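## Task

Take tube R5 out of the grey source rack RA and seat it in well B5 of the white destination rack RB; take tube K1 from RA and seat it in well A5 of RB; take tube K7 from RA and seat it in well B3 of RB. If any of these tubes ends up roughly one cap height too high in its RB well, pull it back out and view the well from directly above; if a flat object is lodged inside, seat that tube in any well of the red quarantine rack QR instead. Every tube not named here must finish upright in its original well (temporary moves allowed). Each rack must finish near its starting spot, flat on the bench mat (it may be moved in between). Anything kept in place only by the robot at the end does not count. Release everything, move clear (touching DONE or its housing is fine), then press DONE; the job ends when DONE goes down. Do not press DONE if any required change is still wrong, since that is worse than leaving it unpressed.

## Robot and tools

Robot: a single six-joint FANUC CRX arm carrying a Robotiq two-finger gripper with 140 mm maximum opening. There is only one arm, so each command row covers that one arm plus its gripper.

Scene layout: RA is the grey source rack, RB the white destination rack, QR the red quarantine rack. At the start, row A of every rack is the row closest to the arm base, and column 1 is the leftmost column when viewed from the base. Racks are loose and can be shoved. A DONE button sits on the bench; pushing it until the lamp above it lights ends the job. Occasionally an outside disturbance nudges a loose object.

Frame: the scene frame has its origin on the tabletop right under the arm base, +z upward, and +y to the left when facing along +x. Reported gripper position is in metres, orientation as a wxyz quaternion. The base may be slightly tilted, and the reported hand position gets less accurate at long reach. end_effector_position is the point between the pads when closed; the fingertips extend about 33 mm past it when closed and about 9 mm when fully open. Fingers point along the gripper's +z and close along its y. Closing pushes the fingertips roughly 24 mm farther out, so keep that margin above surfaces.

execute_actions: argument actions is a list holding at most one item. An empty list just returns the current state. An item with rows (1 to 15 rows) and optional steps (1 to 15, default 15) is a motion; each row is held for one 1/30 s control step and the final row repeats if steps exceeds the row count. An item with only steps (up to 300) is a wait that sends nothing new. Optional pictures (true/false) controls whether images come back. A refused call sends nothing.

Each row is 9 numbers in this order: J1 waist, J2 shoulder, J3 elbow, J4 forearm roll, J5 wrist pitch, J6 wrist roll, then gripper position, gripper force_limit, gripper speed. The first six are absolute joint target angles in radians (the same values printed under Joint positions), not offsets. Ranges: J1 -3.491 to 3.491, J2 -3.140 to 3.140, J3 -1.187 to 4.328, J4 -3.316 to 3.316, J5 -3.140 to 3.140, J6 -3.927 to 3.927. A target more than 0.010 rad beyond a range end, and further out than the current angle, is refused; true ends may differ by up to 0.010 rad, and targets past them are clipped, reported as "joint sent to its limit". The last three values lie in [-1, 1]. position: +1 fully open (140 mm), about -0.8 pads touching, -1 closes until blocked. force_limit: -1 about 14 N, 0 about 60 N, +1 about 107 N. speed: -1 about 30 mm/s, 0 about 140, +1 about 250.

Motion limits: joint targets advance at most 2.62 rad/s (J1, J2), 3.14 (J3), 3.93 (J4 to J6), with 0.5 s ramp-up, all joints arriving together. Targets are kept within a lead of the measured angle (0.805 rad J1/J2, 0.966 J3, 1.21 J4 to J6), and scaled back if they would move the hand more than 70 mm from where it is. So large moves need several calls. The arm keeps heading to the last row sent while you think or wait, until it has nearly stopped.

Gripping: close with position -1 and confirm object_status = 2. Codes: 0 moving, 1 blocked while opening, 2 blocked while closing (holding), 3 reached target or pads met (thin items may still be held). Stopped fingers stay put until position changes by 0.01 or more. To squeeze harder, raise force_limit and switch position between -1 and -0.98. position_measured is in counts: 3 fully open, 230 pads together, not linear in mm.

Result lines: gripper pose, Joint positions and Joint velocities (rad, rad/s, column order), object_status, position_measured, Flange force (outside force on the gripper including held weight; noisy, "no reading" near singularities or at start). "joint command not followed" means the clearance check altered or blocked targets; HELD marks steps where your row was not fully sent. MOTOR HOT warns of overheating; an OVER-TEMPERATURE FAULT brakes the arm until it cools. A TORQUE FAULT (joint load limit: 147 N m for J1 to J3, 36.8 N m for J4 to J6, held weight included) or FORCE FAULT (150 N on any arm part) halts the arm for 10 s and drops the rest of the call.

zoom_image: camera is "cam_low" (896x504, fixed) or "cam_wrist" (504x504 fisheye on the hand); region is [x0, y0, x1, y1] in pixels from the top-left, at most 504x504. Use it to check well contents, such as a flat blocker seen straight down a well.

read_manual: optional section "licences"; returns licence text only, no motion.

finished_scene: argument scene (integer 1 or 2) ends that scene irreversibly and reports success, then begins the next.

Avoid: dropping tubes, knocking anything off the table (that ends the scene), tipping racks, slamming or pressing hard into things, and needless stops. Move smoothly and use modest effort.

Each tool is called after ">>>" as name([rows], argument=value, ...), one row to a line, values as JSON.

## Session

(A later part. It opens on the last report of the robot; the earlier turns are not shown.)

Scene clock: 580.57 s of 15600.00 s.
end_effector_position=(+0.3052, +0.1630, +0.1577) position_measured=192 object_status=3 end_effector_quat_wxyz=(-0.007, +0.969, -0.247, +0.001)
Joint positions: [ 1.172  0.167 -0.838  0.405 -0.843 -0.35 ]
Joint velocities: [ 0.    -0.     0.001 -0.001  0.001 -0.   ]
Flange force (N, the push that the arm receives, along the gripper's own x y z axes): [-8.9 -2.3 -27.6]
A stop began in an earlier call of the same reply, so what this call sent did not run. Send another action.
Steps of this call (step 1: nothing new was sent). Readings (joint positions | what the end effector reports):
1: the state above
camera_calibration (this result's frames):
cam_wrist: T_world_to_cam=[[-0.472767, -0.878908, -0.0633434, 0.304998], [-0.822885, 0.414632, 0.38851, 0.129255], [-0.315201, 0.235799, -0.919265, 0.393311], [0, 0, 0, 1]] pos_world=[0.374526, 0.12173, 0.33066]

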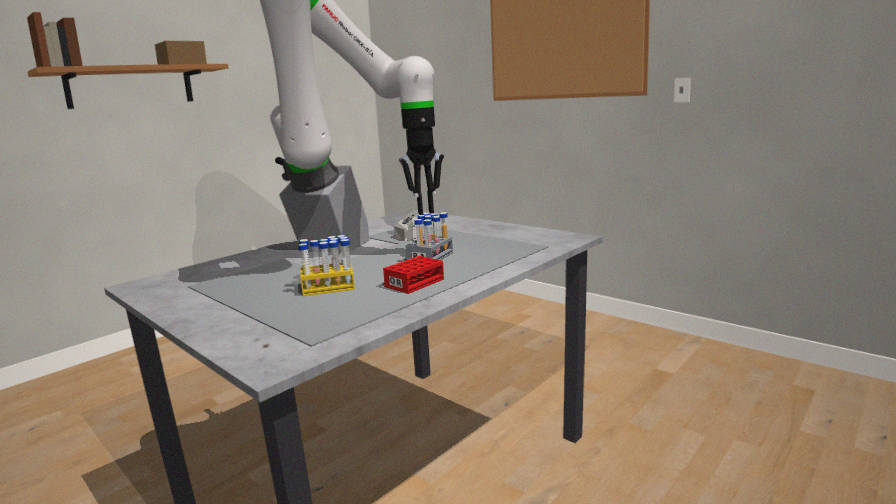

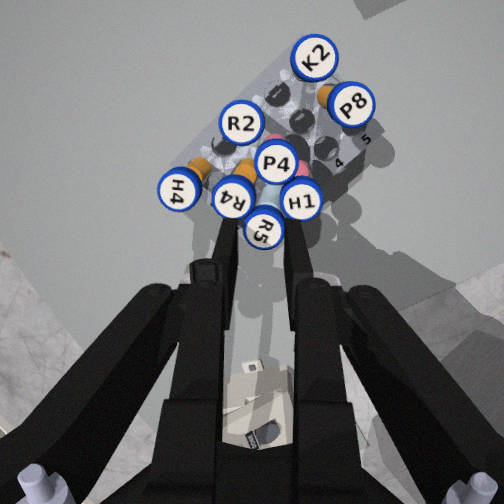

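>>> execute_actions([
  {"rows":[[1.183,0.148,-0.831,0.389,-0.8744,-0.35,-0.5,-0.5,0],[1.183,0.148,-0.831,0.389,-0.8744,-0.35,-0.5,-0.5,0],[1.183,0.148,-0.831,0.389,-0.8744,-0.35,-0.5,-0.5,0],[1.183,0.148,-0.831,0.389,-0.8744,-0.35,-0.5,-0.5,0],[1.183,0.148,-0.831,0.389,-0.8744,-0.35,-0.5,-0.5,0],[1.183,0.148,-0.831,0.389,-0.8744,-0.35,-0.5,-0.5,0],[1.228,0.143,-0.853,0.377,-0.868,-0.39,-0.5,-0.5,0]],"steps":15},
])

>>> execute_actions([
  {"rows":[[1.204,0.185,-0.874,0.406,-0.806,-0.40,-0.5,-0.5,0]],"steps":15},
])

Scene clock: 598.53 s of 15600.00 s.
end_effector_position=(+0.2880, +0.1644, +0.1638) position_measured=192 object_status=3 end_effector_quat_wxyz=(-0.004, +0.968, -0.251, +0.000)
Joint positions: [ 1.227  0.143 -0.853  0.377 -0.868 -0.389]
Joint velocities: [ 0.01   0.    -0.006 -0.003  0.002 -0.01 ]
Flange force (N, the push that the arm receives, along the gripper's own x y z axes): [-5.9 -7.3 1.2]
Steps of this call (steps 1 to 90: nothing new was sent; then 14.47 s passed at rest; steps 91 to 105: all 15 steps of this action). Readings (joint positions | what the end effector reports):
91: [1.172 0.167 -0.838 0.405 -0.843 -0.350] | position_measured=192 object_status=3
92: [1.173 0.165 -0.837 0.404 -0.847 -0.350] | position_measured=192 object_status=3
94: [1.179 0.154 -0.833 0.394 -0.864 -0.350] | position_measured=192 object_status=3
98: [1.185 0.148 -0.832 0.389 -0.873 -0.352] | position_measured=192 object_status=3
105: the state above
camera_calibration (this result's frames):
cam_wrist: T_world_to_cam=[[-0.480144, -0.87531, -0.057392, 0.299049], [-0.818422, 0.423472, 0.388403, 0.109384], [-0.315669, 0.23346, -0.919701, 0.393802], [0, 0, 0, 1]] pos_world=[0.35742, 0.123502, 0.336858]

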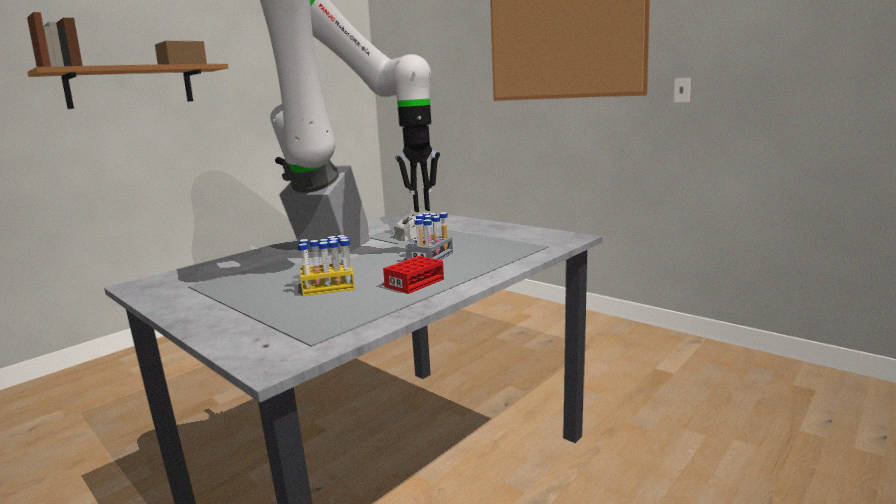

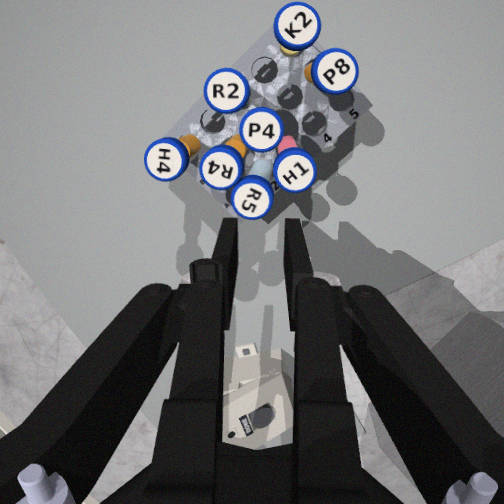

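Scene clock: 599.03 s of 15600.00 s.
end_effector_position=(+0.2880, +0.1641, +0.1445) position_measured=192 object_status=3 end_effector_quat_wxyz=(-0.004, +0.969, -0.249, -0.001)
Joint positions: [ 1.204  0.185 -0.874  0.406 -0.806 -0.4  ]
Joint velocities: [-0.002 -0.001 -0.     0.001  0.    -0.001]
Flange force (N, the push that the arm receives, along the gripper's own x y z axes): [-4.7 -7.2 1.4]
Steps of this call (steps 1 to 15: all 15 steps of this action). Readings (joint positions | what the end effector reports):
1: [1.228 0.143 -0.853 0.377 -0.868 -0.390] | position_measured=192 object_status=3
2: [1.227 0.145 -0.854 0.378 -0.864 -0.390] | position_measured=192 object_status=3
4: [1.216 0.165 -0.864 0.391 -0.836 -0.395] | position_measured=192 object_status=3
8: [1.205 0.184 -0.873 0.405 -0.808 -0.400] | position_measured=192 object_status=3
15: the state above
camera_calibration (this result's frames):
cam_wrist: T_world_to_cam=[[-0.475958, -0.877704, -0.0556686, 0.296574], [-0.819631, 0.419737, 0.389904, 0.117845], [-0.318855, 0.231206, -0.919171, 0.377292], [0, 0, 0, 1]] pos_world=[0.358048, 0.123608, 0.317357]

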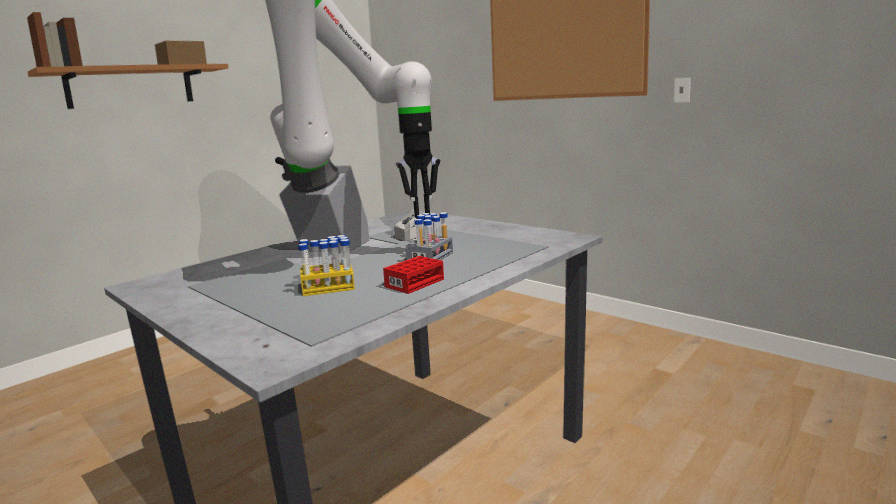

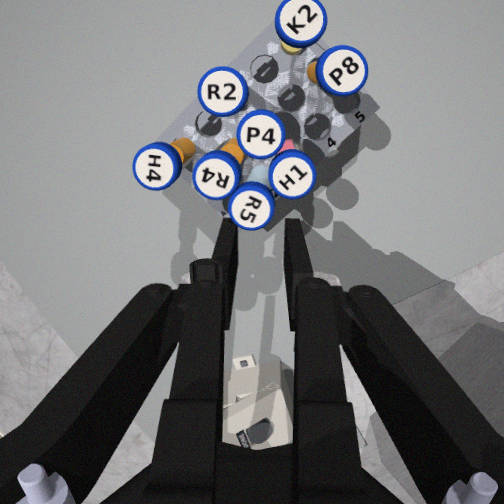

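>>> execute_actions([
  {"rows":[[1.203,0.1975,-0.8605,0.406,-0.8075,-0.40,-0.47,-0.5,0],[1.203,0.1975,-0.8605,0.406,-0.8075,-0.40,-0.47,-0.5,0],[1.203,0.1975,-0.8605,0.406,-0.8075,-0.40,-0.47,-0.5,0],[1.203,0.1975,-0.8605,0.406,-0.8075,-0.40,-0.47,-0.5,0],[1.203,0.1975,-0.8605,0.406,-0.8075,-0.40,-0.47,-0.5,0],[1.203,0.1975,-0.8605,0.406,-0.8075,-0.40,-0.47,-0.5,0],[1.171,0.194,-0.8525,0.414,-0.811,-0.37,-0.47,-0.5,0]],"steps":15},
])

Scene clock: 613.60 s of 15600.00 s.
end_effector_position=(+0.2995, +0.1633, +0.1453) position_measured=188 object_status=3 end_effector_quat_wxyz=(-0.004, +0.969, -0.248, -0.001)
Joint positions: [ 1.171  0.194 -0.853  0.414 -0.811 -0.37 ]
Joint velocities: [-0.008 -0.002  0.003  0.002 -0.001  0.007]
Flange force (N, the push that the arm receives, along the gripper's own x y z axes): [-6.8 -3.8 0.8]
Steps of this call (steps 1 to 15: the robot went on to your last target; steps 16 to 150: nothing new was sent; then 9.07 s passed at rest; steps 151 to 165: all 15 steps of this action). Readings (joint positions | what the end effector reports):
151: [1.204 0.185 -0.874 0.406 -0.806 -0.400] | position_measured=192 object_status=0
152: [1.204 0.187 -0.872 0.406 -0.806 -0.400] | position_measured=190 object_status=0
154: [1.203 0.194 -0.864 0.406 -0.807 -0.400] | position_measured=188 object_status=0
158: [1.201 0.197 -0.860 0.407 -0.808 -0.398] | position_measured=188 object_status=3
165: the state above
camera_calibration (this result's frames):
cam_wrist: T_world_to_cam=[[-0.475024, -0.878244, -0.0551234, 0.301102], [-0.819643, 0.418793, 0.390893, 0.12728], [-0.320215, 0.230865, -0.918784, 0.382282], [0, 0, 0, 1]] pos_world=[0.369767, 0.122882, 0.31808]

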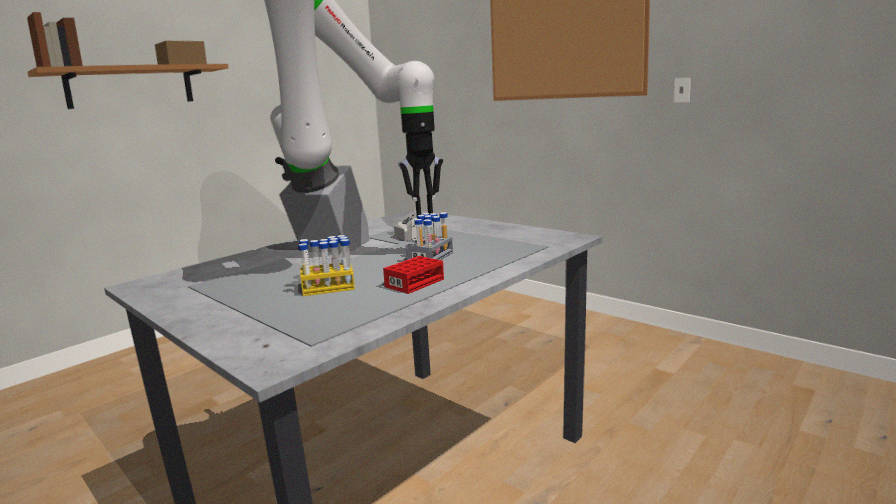

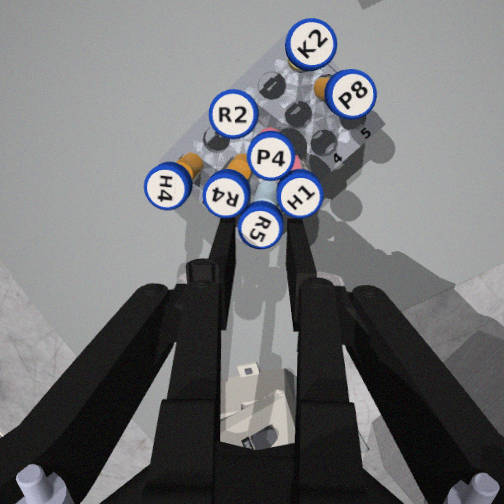

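>>> execute_actions([
  {"rows":[[1.163,0.193,-0.8505,0.416,-0.812,-0.365,-0.52,-0.5,-0.5],[1.163,0.193,-0.8505,0.416,-0.812,-0.365,-0.52,-0.5,-0.5],[1.163,0.193,-0.8505,0.416,-0.812,-0.365,-0.52,-0.5,-0.5],[1.163,0.193,-0.8505,0.416,-0.812,-0.365,-0.52,-0.5,-0.5],[1.163,0.193,-0.8505,0.416,-0.812,-0.365,-0.52,-0.5,-0.5],[1.163,0.193,-0.8505,0.416,-0.812,-0.365,-1,-0.3,-0.5]],"steps":15},
])

>>> execute_actions([
  {"rows":[[1.187,0.151,-0.829,0.387,-0.8744,-0.355,-1,-0.3,0]],"steps":15},
])

Scene clock: 622.27 s of 15600.00 s.
end_effector_position=(+0.3019, +0.1618, +0.1454) position_measured=201 object_status=0 end_effector_quat_wxyz=(-0.004, +0.968, -0.249, -0.001)
Joint positions: [ 1.163  0.193 -0.85   0.416 -0.812 -0.365]
Joint velocities: [ 0.    -0.001  0.    -0.     0.001 -0.   ]
Flange force (N, the push that the arm receives, along the gripper's own x y z axes): [-4.6 -5.1 -1.1]
Steps of this call (steps 1 to 15: the robot went on to your last target; steps 16 to 90: nothing new was sent; then 5.17 s passed at rest; steps 91 to 105: all 15 steps of this action). Readings (joint positions | what the end effector reports):
91: [1.171 0.194 -0.852 0.414 -0.811 -0.370] | position_measured=188 object_status=0
92: [1.169 0.194 -0.852 0.414 -0.811 -0.369] | position_measured=189 object_status=0
94: [1.165 0.193 -0.851 0.416 -0.812 -0.366] | position_measured=195 object_status=0
98: [1.163 0.193 -0.851 0.416 -0.812 -0.365] | position_measured=200 object_status=0
105: the state above
camera_calibration (this result's frames):
cam_wrist: T_world_to_cam=[[-0.476619, -0.877375, -0.055208, 0.30134], [-0.818817, 0.420198, 0.391118, 0.129345], [-0.319958, 0.231619, -0.918683, 0.383315], [0, 0, 0, 1]] pos_world=[0.372179, 0.121254, 0.318192]

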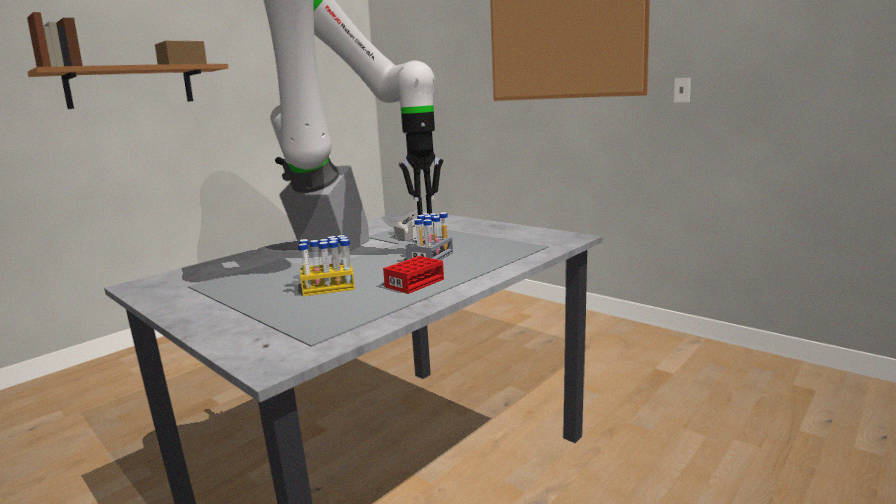

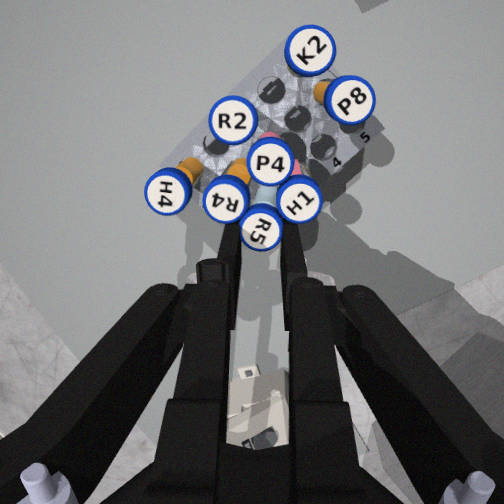

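Scene clock: 622.77 s of 15600.00 s.
end_effector_position=(+0.3019, +0.1621, +0.1654) position_measured=201 object_status=2 end_effector_quat_wxyz=(-0.004, +0.968, -0.252, -0.000)
Joint positions: [ 1.187  0.151 -0.829  0.387 -0.874 -0.355]
Joint velocities: [-0.    -0.002 -0.001 -0.001 -0.001  0.001]
Flange force (N, the push that the arm receives, along the gripper's own x y z axes): [-5.3 -8.0 2.7]
Steps of this call (steps 1 to 15: all 15 steps of this action). Readings (joint positions | what the end effector reports):
1: [1.163 0.193 -0.850 0.416 -0.812 -0.365] | position_measured=201 object_status=2
2: [1.164 0.190 -0.849 0.415 -0.816 -0.364] | position_measured=201 object_status=2
4: [1.175 0.171 -0.839 0.402 -0.844 -0.360] | position_measured=201 object_status=2
8: [1.186 0.152 -0.830 0.388 -0.873 -0.355] | position_measured=201 object_status=2
15: the state above
camera_calibration (this result's frames):
cam_wrist: T_world_to_cam=[[-0.481382, -0.874662, -0.0568974, 0.303967], [-0.817361, 0.424508, 0.389504, 0.120487], [-0.316531, 0.234006, -0.919265, 0.400236], [0, 0, 0, 1]] pos_world=[0.371493, 0.121063, 0.338288]

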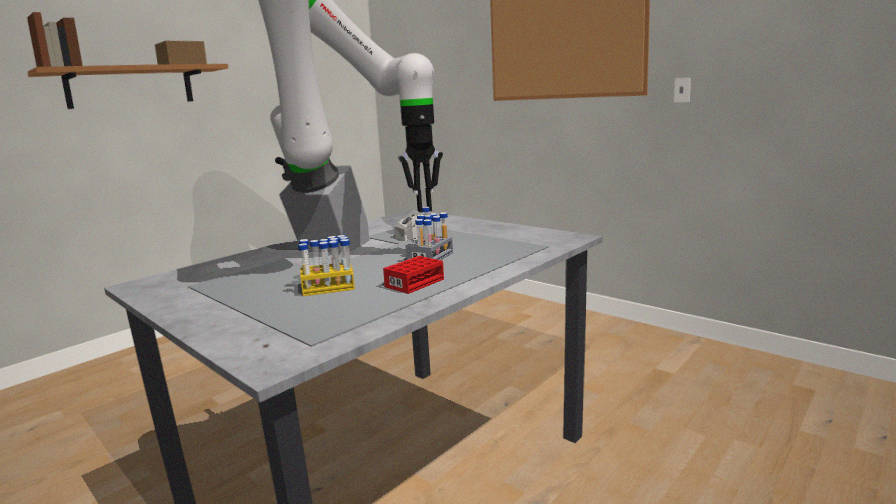

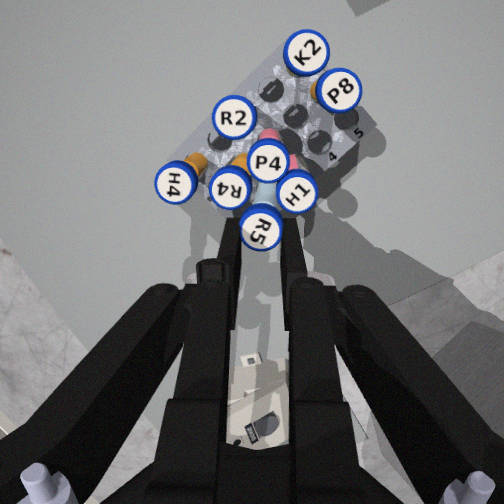

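>>> execute_actions([
  {"rows":[[1.237,0.063,-0.764,0.33,-1.025,-0.35,-1,-0.3,0]],"steps":15},
], pictures=false)

>>> execute_actions([
  {"rows":[[1.285,-0.015,-0.645,0.285,-1.23,-0.35,-1,-0.3,0]],"steps":15},
], pictures=false)

>>> execute_actions([
  {"rows":[[0.97,-0.04,-0.56,0.34,-1.24,0,-1,-0.3,0]],"steps":15},
], pictures=false)

>>> execute_actions([
  {"rows":[[0.647,-0.05,-0.475,0.40,-1.24,0.3,-1,-0.3,0]],"steps":15},
], pictures=false)

>>> execute_actions([
  {"rows":[[0.647,-0.05,-0.475,0.40,-1.24,0.3,-1,-0.3,0]],"steps":15},
], pictures=false)

>>> execute_actions([
  {"rows":[[0.577,0.0124,-0.5854,0.449,-1.051,0.3,-1,-0.3,0]],"steps":15},
])

Scene clock: 649.10 s of 15600.00 s.
end_effector_position=(+0.3015, +0.1634, +0.2148) position_measured=201 object_status=2 end_effector_quat_wxyz=(-0.006, +0.965, -0.264, -0.001)
Joint positions: [ 1.237  0.063 -0.764  0.33  -1.025 -0.35 ]
Joint velocities: [ 0.001 -0.001  0.002  0.    -0.002 -0.001]
Flange force (N, the push that the arm receives, along the gripper's own x y z axes): [-5.7 -5.0 1.8]
Steps of this call (steps 1 to 15: the robot went on to your last target; steps 16 to 100: nothing new was sent; then 22.50 s passed at rest; steps 101 to 115: all 15 steps of this action). Readings (joint positions | what the end effector reports):
101: [1.187 0.151 -0.829 0.387 -0.875 -0.355] | position_measured=201 object_status=2
102: [1.188 0.148 -0.827 0.385 -0.879 -0.355] | position_measured=201 object_status=2
104: [1.199 0.129 -0.813 0.373 -0.912 -0.354] | position_measured=201 object_status=2
108: [1.232 0.071 -0.770 0.335 -1.011 -0.350] | position_measured=201 object_status=2
115: the state above

Scene clock: 649.60 s of 15600.00 s.
end_effector_position=(+0.3053, +0.1622, +0.2845) position_measured=201 object_status=2 end_effector_quat_wxyz=(-0.003, +0.961, -0.278, -0.001)
Joint positions: [ 1.285 -0.015 -0.645  0.285 -1.23  -0.35 ]
Joint velocities: [ 0.002 -0.003  0.003  0.001 -0.003 -0.   ]
Flange force (N, the push that the arm receives, along the gripper's own x y z axes): [-2.9 -9.8 -5.5]
Steps of this call (steps 1 to 15: all 15 steps of this action). Readings (joint positions | what the end effector reports):
1: [1.237 0.063 -0.764 0.330 -1.025 -0.350] | position_measured=201 object_status=2
2: [1.238 0.061 -0.762 0.329 -1.030 -0.350] | position_measured=201 object_status=2
4: [1.246 0.049 -0.742 0.322 -1.063 -0.350] | position_measured=201 object_status=2
8: [1.276 -0.001 -0.667 0.294 -1.191 -0.350] | position_measured=201 object_status=2
15: the state above

Scene clock: 650.10 s of 15600.00 s.
end_effector_position=(+0.3909, +0.0876, +0.2885) position_measured=201 object_status=2 end_effector_quat_wxyz=(-0.010, +0.966, -0.258, -0.008)
Joint positions: [ 0.983 -0.039 -0.563  0.338 -1.24  -0.014]
Joint velocities: [-0.314 -0.024  0.083  0.054 -0.009  0.344]
Flange force (N, the push that the arm receives, along the gripper's own x y z axes): [14.2 -6.0 -2.8]
Steps of this call (steps 1 to 15: all 15 steps of this action). Readings (joint positions | what the end effector reports):
1: [1.285 -0.015 -0.645 0.285 -1.230 -0.350] | position_measured=201 object_status=2
2: [1.283 -0.015 -0.644 0.285 -1.230 -0.347] | position_measured=201 object_status=2
4: [1.261 -0.017 -0.638 0.289 -1.231 -0.322] | position_measured=201 object_status=2
8: [1.151 -0.026 -0.609 0.309 -1.234 -0.201] | position_measured=201 object_status=2
15: the state above

Scene clock: 650.60 s of 15600.00 s.
end_effector_position=(+0.4592, -0.0301, +0.2836) position_measured=201 object_status=2 end_effector_quat_wxyz=(-0.001, +0.965, -0.264, -0.005)
Joint positions: [ 0.664 -0.05  -0.48   0.397 -1.24   0.284]
Joint velocities: [-0.362 -0.011  0.094  0.066 -0.     0.329]
Flange force (N, the push that the arm receives, along the gripper's own x y z axes): [8.8 0.0 -0.1]
Steps of this call (steps 1 to 15: all 15 steps of this action). Readings (joint positions | what the end effector reports):
1: [0.975 -0.040 -0.561 0.339 -1.240 -0.005] | position_measured=201 object_status=2
2: [0.967 -0.040 -0.559 0.340 -1.240 0.002] | position_measured=201 object_status=2
4: [0.937 -0.041 -0.551 0.346 -1.240 0.032] | position_measured=201 object_status=2
8: [0.827 -0.045 -0.522 0.367 -1.240 0.134] | position_measured=201 object_status=2
15: the state above

Scene clock: 651.10 s of 15600.00 s.
end_effector_position=(+0.4618, -0.0374, +0.2833) position_measured=201 object_status=2 end_effector_quat_wxyz=(+0.001, +0.965, -0.264, -0.004)
Joint positions: [ 0.647 -0.05  -0.475  0.4   -1.24   0.3  ]
Joint velocities: [-0.    -0.     0.    -0.001 -0.    -0.001]
Flange force (N, the push that the arm receives, along the gripper's own x y z axes): [0.7 -6.4 -0.7]
Steps of this call (steps 1 to 15: all 15 steps of this action). Readings (joint positions | what the end effector reports):
1: [0.654 -0.050 -0.477 0.399 -1.240 0.293] | position_measured=201 object_status=2
2: [0.649 -0.050 -0.476 0.400 -1.240 0.298] | position_measured=201 object_status=2
4: [0.647 -0.050 -0.475 0.400 -1.240 0.299] | position_measured=201 object_status=2
8: [0.647 -0.050 -0.475 0.400 -1.240 0.300] | position_measured=201 object_status=2
15: the state above

Scene clock: 651.60 s of 15600.00 s.
end_effector_position=(+0.4604, -0.0395, +0.2147) position_measured=201 object_status=2 end_effector_quat_wxyz=(-0.000, +0.967, -0.254, +0.000)
Joint positions: [ 0.577  0.012 -0.585  0.449 -1.051  0.3  ]
Joint velocities: [-0.001  0.001 -0.003  0.001  0.003  0.   ]
Flange force (N, the push that the arm receives, along the gripper's own x y z axes): [3.5 -7.3 0.3]
Steps of this call (steps 1 to 15: all 15 steps of this action). Readings (joint positions | what the end effector reports):
1: [0.647 -0.050 -0.475 0.400 -1.240 0.300] | position_measured=201 object_status=2
2: [0.645 -0.049 -0.477 0.401 -1.236 0.300] | position_measured=201 object_status=2
4: [0.633 -0.037 -0.497 0.410 -1.202 0.300] | position_measured=201 object_status=2
8: [0.588 0.003 -0.568 0.441 -1.081 0.300] | position_measured=201 object_status=2
15: the state above
camera_calibration (this result's frames):
cam_wrist: T_world_to_cam=[[-0.486024, -0.872538, -0.0495748, 0.207371], [-0.814833, 0.431913, 0.386649, 0.31612], [-0.315954, 0.228316, -0.920894, 0.542815], [0, 0, 0, 1]] pos_world=[0.529877, -0.0795309, 0.387927]

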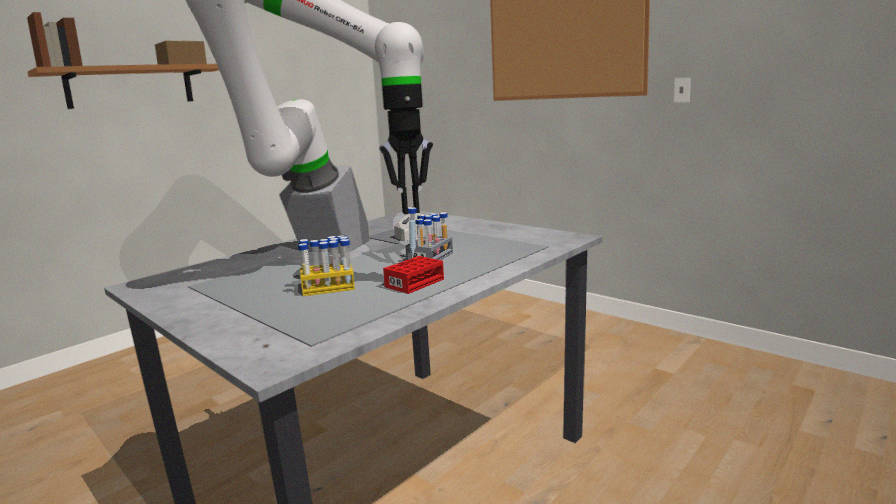

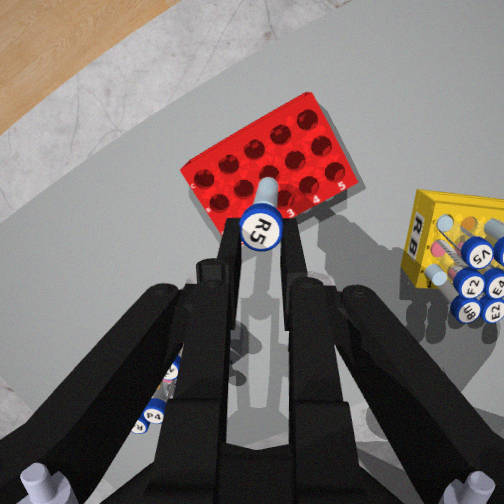

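>>> execute_actions([
  {"rows":[[0.556,0.034,-0.6065,0.464,-1.004,0.3,-1,-0.3,0]],"steps":15},
])

>>> zoom_image(camera="cam_wrist", region=[200,120,340,260])

Scene clock: 666.00 s of 15600.00 s.
end_effector_position=(+0.4606, -0.0408, +0.1978) position_measured=201 object_status=2 end_effector_quat_wxyz=(-0.001, +0.968, -0.252, +0.001)
Joint positions: [ 0.556  0.034 -0.606  0.464 -1.004  0.3  ]
Joint velocities: [-0.     0.002 -0.001  0.     0.001 -0.   ]
Flange force (N, the push that the arm receives, along the gripper's own x y z axes): [1.1 -6.9 0.2]
Steps of this call (steps 1 to 15: the robot went on to your last target; steps 16 to 90: nothing new was sent; then 10.90 s passed at rest; steps 91 to 105: all 15 steps of this action). Readings (joint positions | what the end effector reports):
91: [0.577 0.012 -0.585 0.449 -1.051 0.300] | position_measured=201 object_status=2
92: [0.575 0.014 -0.587 0.450 -1.047 0.300] | position_measured=201 object_status=2
94: [0.564 0.025 -0.598 0.458 -1.023 0.300] | position_measured=201 object_status=2
98: [0.556 0.033 -0.606 0.464 -1.005 0.300] | position_measured=201 object_status=2
105: the state above
camera_calibration (this result's frames):
cam_wrist: T_world_to_cam=[[-0.482072, -0.874682, -0.0503864, 0.203799], [-0.81719, 0.428159, 0.385849, 0.324485], [-0.315922, 0.227182, -0.921185, 0.527579], [0, 0, 0, 1]] pos_world=[0.530085, -0.0805284, 0.371064]

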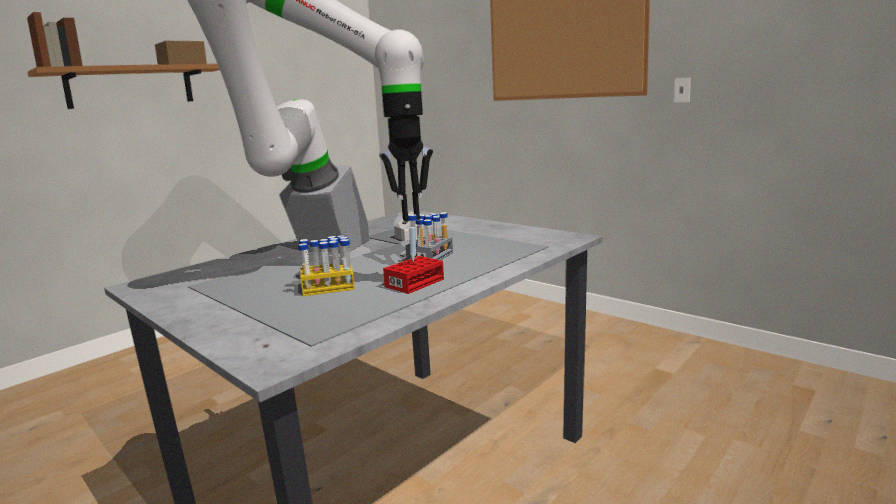

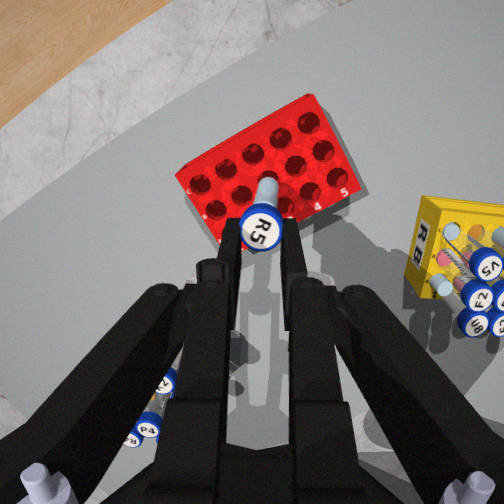

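Region (200, 120, 340, 260) of cam_wrist's 504x504 image, scaled by 3.600, with more detail than that image has.

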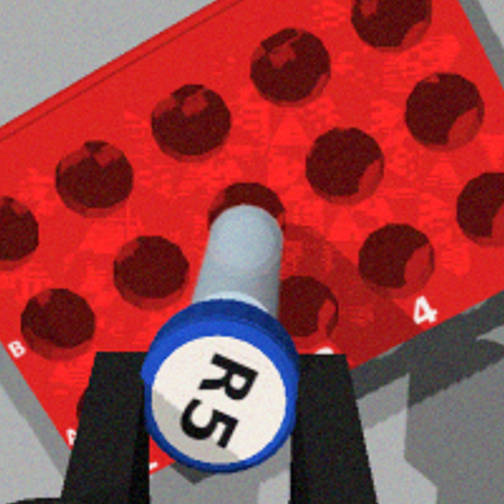

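Aligned.

>>> execute_actions([
  {"rows":[[0.537,0.059,-0.626,0.481,-0.957,0.3,-1,-0.3,0]],"steps":15},
])

Scene clock: 672.10 s of 15600.00 s.
end_effector_position=(+0.4608, -0.0409, +0.1809) position_measured=201 object_status=2 end_effector_quat_wxyz=(-0.001, +0.969, -0.248, +0.001)
Joint positions: [ 0.537  0.059 -0.626  0.481 -0.957  0.3  ]
Joint velocities: [ 0.    -0.    -0.     0.     0.001 -0.   ]
Flange force (N, the push that the arm receives, along the gripper's own x y z axes): [2.1 -7.4 0.7]
Steps of this call (steps 1 to 15: the robot went on to your last target; steps 16 to 90: nothing new was sent; then 2.60 s passed at rest; steps 91 to 105: all 15 steps of this action). Readings (joint positions | what the end effector reports):
91: [0.556 0.034 -0.607 0.464 -1.004 0.300] | position_measured=201 object_status=2
92: [0.554 0.036 -0.608 0.466 -1.000 0.300] | position_measured=201 object_status=2
94: [0.545 0.049 -0.618 0.474 -0.976 0.300] | position_measured=201 object_status=2
98: [0.537 0.058 -0.625 0.481 -0.958 0.300] | position_measured=201 object_status=2
105: the state above
camera_calibration (this result's frames):
cam_wrist: T_world_to_cam=[[-0.47441, -0.87884, -0.0507368, 0.199277], [-0.82119, 0.421053, 0.385178, 0.332934], [-0.317147, 0.224397, -0.921446, 0.51259], [0, 0, 0, 1]] pos_world=[0.530508, -0.0800737, 0.354196]

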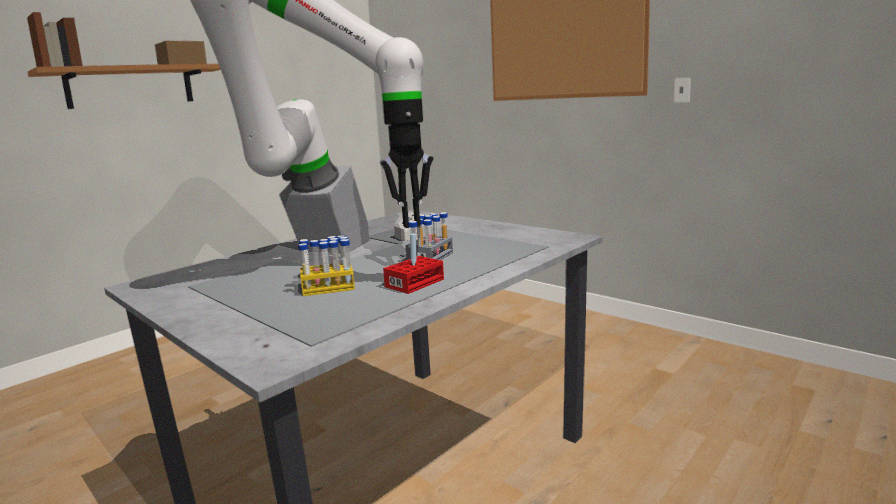

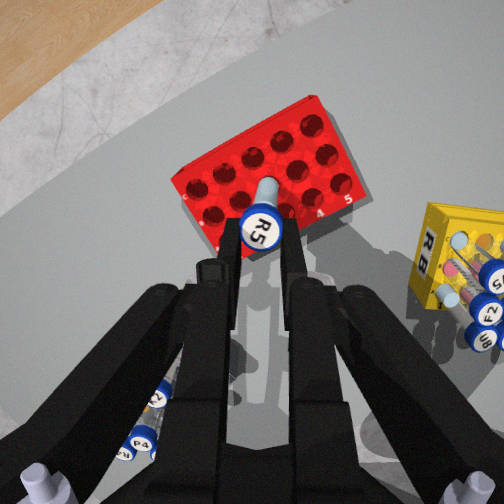

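>>> execute_actions([
  {"rows":[[0.518,0.086,-0.644,0.499,-0.911,0.29,-1,-0.3,0]],"steps":15},
], pictures=false)

>>> execute_actions([
  {"rows":[[0.4985,0.115,-0.66,0.519,-0.867,0.28,-1,-0.3,0]],"steps":15},
])

>>> execute_actions([
  {"rows":[[0.4985,0.115,-0.66,0.519,-0.867,0.28,-0.44,-0.3,-0.5]],"steps":10},
], pictures=false)

>>> execute_actions([
  {"rows":[[0.577,0.0124,-0.5854,0.449,-1.051,0.3,-0.44,-0.3,0]],"steps":15},
])

>>> execute_actions([
  {"rows":[[0.85,0.05,-0.6,0.4,-1.08,0.5,-0.44,-0.5,0]],"steps":15},
], pictures=false)

>>> execute_actions([
  {"rows":[[1.056,0.134,-0.651,0.38,-1.035,0.615,-0.44,-0.5,0]],"steps":15},
], pictures=false)

>>> execute_actions([
  {"rows":[[1.005,0.208,-0.7165,0.439,-0.891,0.595,-0.44,-0.5,0]],"steps":15},
])

Scene clock: 686.23 s of 15600.00 s.
end_effector_position=(+0.4605, -0.0410, +0.1639) position_measured=201 object_status=2 end_effector_quat_wxyz=(-0.001, +0.969, -0.248, +0.001)
Joint positions: [ 0.518  0.086 -0.644  0.499 -0.911  0.29 ]
Joint velocities: [-0.     0.001 -0.     0.001  0.     0.   ]
Flange force (N, the push that the arm receives, along the gripper's own x y z axes): [1.0 -6.5 1.5]
Steps of this call (steps 1 to 15: the robot went on to your last target; steps 16 to 90: nothing new was sent; then 10.63 s passed at rest; steps 91 to 105: all 15 steps of this action). Readings (joint positions | what the end effector reports):
91: [0.537 0.059 -0.626 0.481 -0.957 0.300] | position_measured=201 object_status=2
92: [0.535 0.061 -0.627 0.483 -0.953 0.300] | position_measured=201 object_status=2
94: [0.526 0.075 -0.637 0.492 -0.929 0.294] | position_measured=201 object_status=2
98: [0.518 0.085 -0.643 0.499 -0.912 0.290] | position_measured=201 object_status=2
105: the state above

Scene clock: 686.73 s of 15600.00 s.
end_effector_position=(+0.4599, -0.0414, +0.1470) position_measured=201 object_status=2 end_effector_quat_wxyz=(+0.000, +0.969, -0.247, -0.000)
Joint positions: [ 0.499  0.115 -0.66   0.519 -0.867  0.28 ]
Joint velocities: [ 0.001 -0.    -0.    -0.     0.001 -0.001]
Flange force (N, the push that the arm receives, along the gripper's own x y z axes): [1.1 -6.8 1.6]
Steps of this call (steps 1 to 15: all 15 steps of this action). Readings (joint positions | what the end effector reports):
1: [0.518 0.086 -0.644 0.499 -0.911 0.290] | position_measured=201 object_status=2
2: [0.516 0.088 -0.645 0.501 -0.907 0.289] | position_measured=201 object_status=2
4: [0.506 0.104 -0.654 0.511 -0.884 0.284] | position_measured=201 object_status=2
8: [0.499 0.114 -0.660 0.518 -0.868 0.280] | position_measured=201 object_status=2
15: the state above
camera_calibration (this result's frames):
cam_wrist: T_world_to_cam=[[-0.47304, -0.879705, -0.0484978, 0.19571], [-0.820817, 0.420035, 0.387079, 0.344922], [-0.320144, 0.222912, -0.92077, 0.482377], [0, 0, 0, 1]] pos_world=[0.530126, -0.08024, 0.320138]

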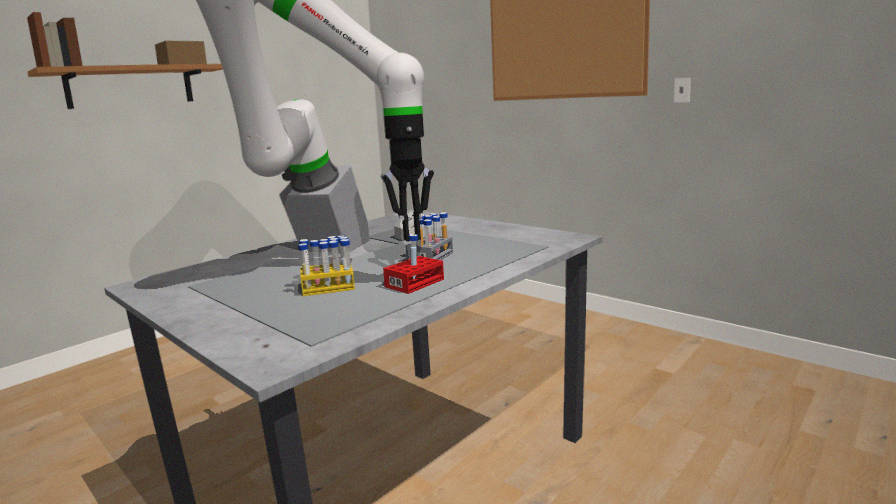

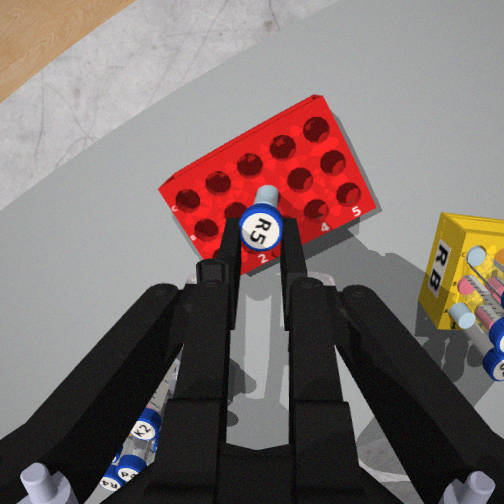

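Scene clock: 687.07 s of 15600.00 s.
end_effector_position=(+0.4599, -0.0414, +0.1470) position_measured=185 object_status=0 end_effector_quat_wxyz=(+0.000, +0.969, -0.247, +0.000)
Joint positions: [ 0.499  0.115 -0.66   0.519 -0.867  0.28 ]
Joint velocities: [ 0.001 -0.001 -0.    -0.     0.    -0.001]
Flange force (N, the push that the arm receives, along the gripper's own x y z axes): [1.5 -6.9 2.1]
Steps of this call (steps 1 to 10: all 10 steps of this action). Readings (joint positions | what the end effector reports):
1: [0.499 0.115 -0.660 0.519 -0.867 0.280] | position_measured=201 object_status=0
2: [0.499 0.115 -0.660 0.519 -0.867 0.280] | position_measured=201 object_status=0
4: [0.499 0.115 -0.660 0.519 -0.867 0.280] | position_measured=191 object_status=0
8: [0.499 0.115 -0.660 0.519 -0.867 0.280] | position_measured=185 object_status=0
10: the state above

Scene clock: 687.57 s of 15600.00 s.
end_effector_position=(+0.4602, -0.0395, +0.2145) position_measured=185 object_status=3 end_effector_quat_wxyz=(-0.000, +0.967, -0.254, +0.000)
Joint positions: [ 0.577  0.013 -0.586  0.449 -1.051  0.3  ]
Joint velocities: [ 0.001 -0.004  0.001 -0.001 -0.003 -0.   ]
Flange force (N, the push that the arm receives, along the gripper's own x y z axes): [-0.8 -5.7 -1.5]
Steps of this call (steps 1 to 15: all 15 steps of this action). Readings (joint positions | what the end effector reports):
1: [0.499 0.115 -0.660 0.519 -0.867 0.280] | position_measured=185 object_status=0
2: [0.499 0.113 -0.659 0.518 -0.870 0.280] | position_measured=185 object_status=0
4: [0.513 0.096 -0.646 0.506 -0.902 0.284] | position_measured=185 object_status=3
8: [0.564 0.029 -0.597 0.461 -1.021 0.297] | position_measured=185 object_status=3
15: the state above
camera_calibration (this result's frames):
cam_wrist: T_world_to_cam=[[-0.486012, -0.872557, -0.0493636, 0.207228], [-0.814749, 0.431929, 0.386809, 0.316053], [-0.316191, 0.228213, -0.920838, 0.542695], [0, 0, 0, 1]] pos_world=[0.529814, -0.0795441, 0.387711]

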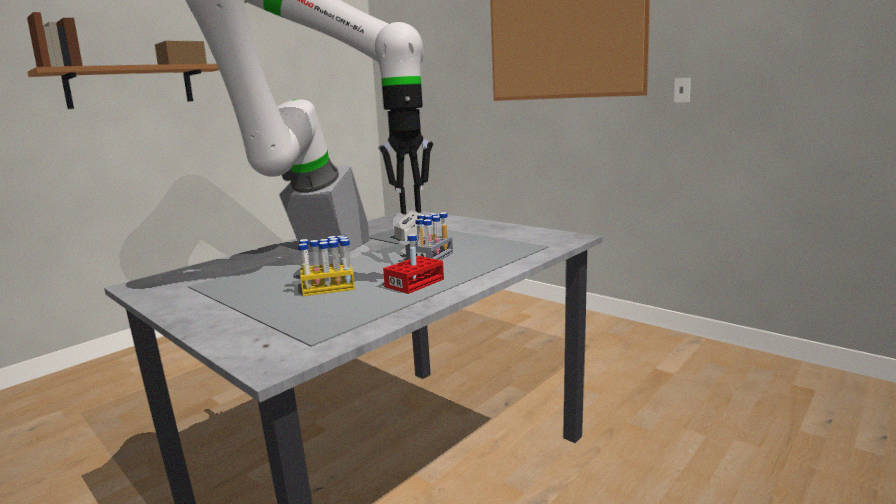

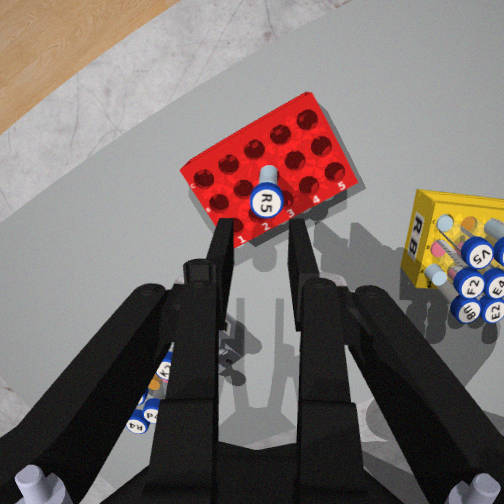

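Scene clock: 688.07 s of 15600.00 s.
end_effector_position=(+0.4243, +0.0697, +0.2324) position_measured=185 object_status=3 end_effector_quat_wxyz=(-0.010, +0.999, -0.037, +0.001)
Joint positions: [ 0.845  0.049 -0.6    0.401 -1.079  0.496]
Joint velocities: [ 0.17   0.022 -0.009 -0.03  -0.018  0.124]
Flange force (N, the push that the arm receives, along the gripper's own x y z axes): [-2.7 -17.2 -2.4]
Steps of this call (steps 1 to 15: all 15 steps of this action). Readings (joint positions | what the end effector reports):
1: [0.577 0.012 -0.585 0.449 -1.051 0.300] | position_measured=185 object_status=3
2: [0.580 0.013 -0.585 0.448 -1.051 0.302] | position_measured=185 object_status=3
4: [0.602 0.016 -0.587 0.444 -1.054 0.319] | position_measured=185 object_status=3
8: [0.706 0.030 -0.592 0.426 -1.065 0.394] | position_measured=185 object_status=3
15: the state above

Scene clock: 688.57 s of 15600.00 s.
end_effector_position=(+0.3692, +0.1458, +0.2149) position_measured=185 object_status=3 end_effector_quat_wxyz=(+0.000, +0.991, +0.137, -0.001)
Joint positions: [ 1.056  0.134 -0.651  0.38  -1.035  0.615]
Joint velocities: [ 0.005  0.002 -0.002 -0.002  0.003  0.006]
Flange force (N, the push that the arm receives, along the gripper's own x y z axes): [4.6 -4.9 -0.1]
Steps of this call (steps 1 to 15: all 15 steps of this action). Readings (joint positions | what the end effector reports):
1: [0.849 0.050 -0.600 0.400 -1.080 0.499] | position_measured=185 object_status=3
2: [0.852 0.051 -0.601 0.400 -1.080 0.501] | position_measured=185 object_status=3
4: [0.876 0.060 -0.606 0.397 -1.075 0.515] | position_measured=185 object_status=3
8: [0.978 0.102 -0.632 0.387 -1.052 0.572] | position_measured=185 object_status=3
15: the state above

Scene clock: 689.07 s of 15600.00 s.
end_effector_position=(+0.3698, +0.1446, +0.1651) position_measured=185 object_status=3 end_effector_quat_wxyz=(-0.000, +0.990, +0.144, +0.000)
Joint positions: [ 1.005  0.208 -0.716  0.439 -0.891  0.595]
Joint velocities: [-0.001 -0.    -0.001  0.     0.001  0.   ]
Flange force (N, the push that the arm receives, along the gripper's own x y z axes): [3.6 -7.1 0.1]
Steps of this call (steps 1 to 15: all 15 steps of this action). Readings (joint positions | what the end effector reports):
1: [1.056 0.134 -0.651 0.380 -1.035 0.615] | position_measured=185 object_status=3
2: [1.055 0.136 -0.653 0.381 -1.030 0.615] | position_measured=185 object_status=3
4: [1.043 0.154 -0.668 0.395 -0.997 0.610] | position_measured=185 object_status=3
8: [1.009 0.202 -0.711 0.434 -0.903 0.597] | position_measured=185 object_status=3
15: the state above
camera_calibration (this result's frames):
cam_wrist: T_world_to_cam=[[0.289577, -0.955909, -0.0488138, 0.0466718], [-0.877108, -0.285431, 0.386277, 0.308787], [-0.383179, -0.0690421, -0.92109, 0.494394], [0, 0, 0, 1]] pos_world=[0.446766, 0.166885, 0.338382]

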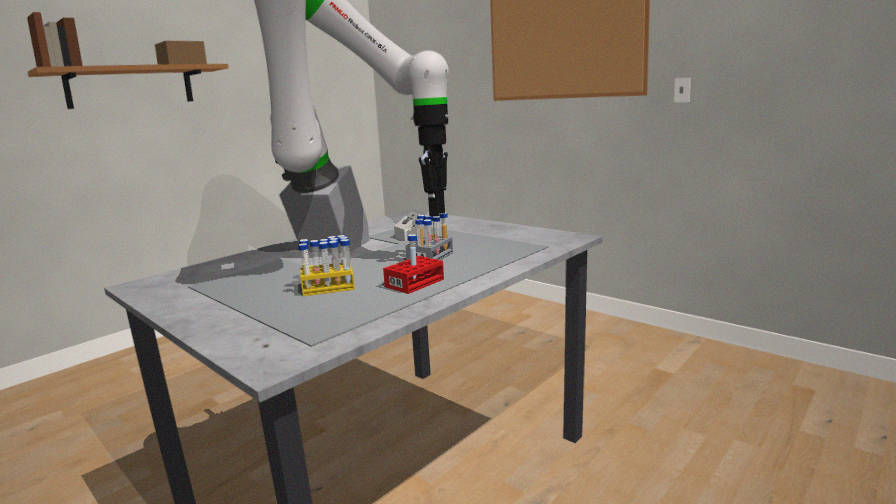

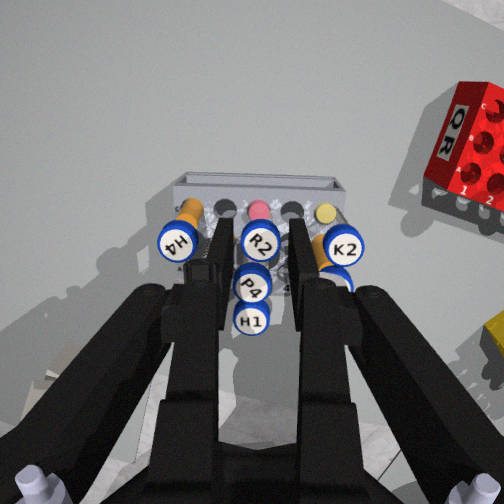

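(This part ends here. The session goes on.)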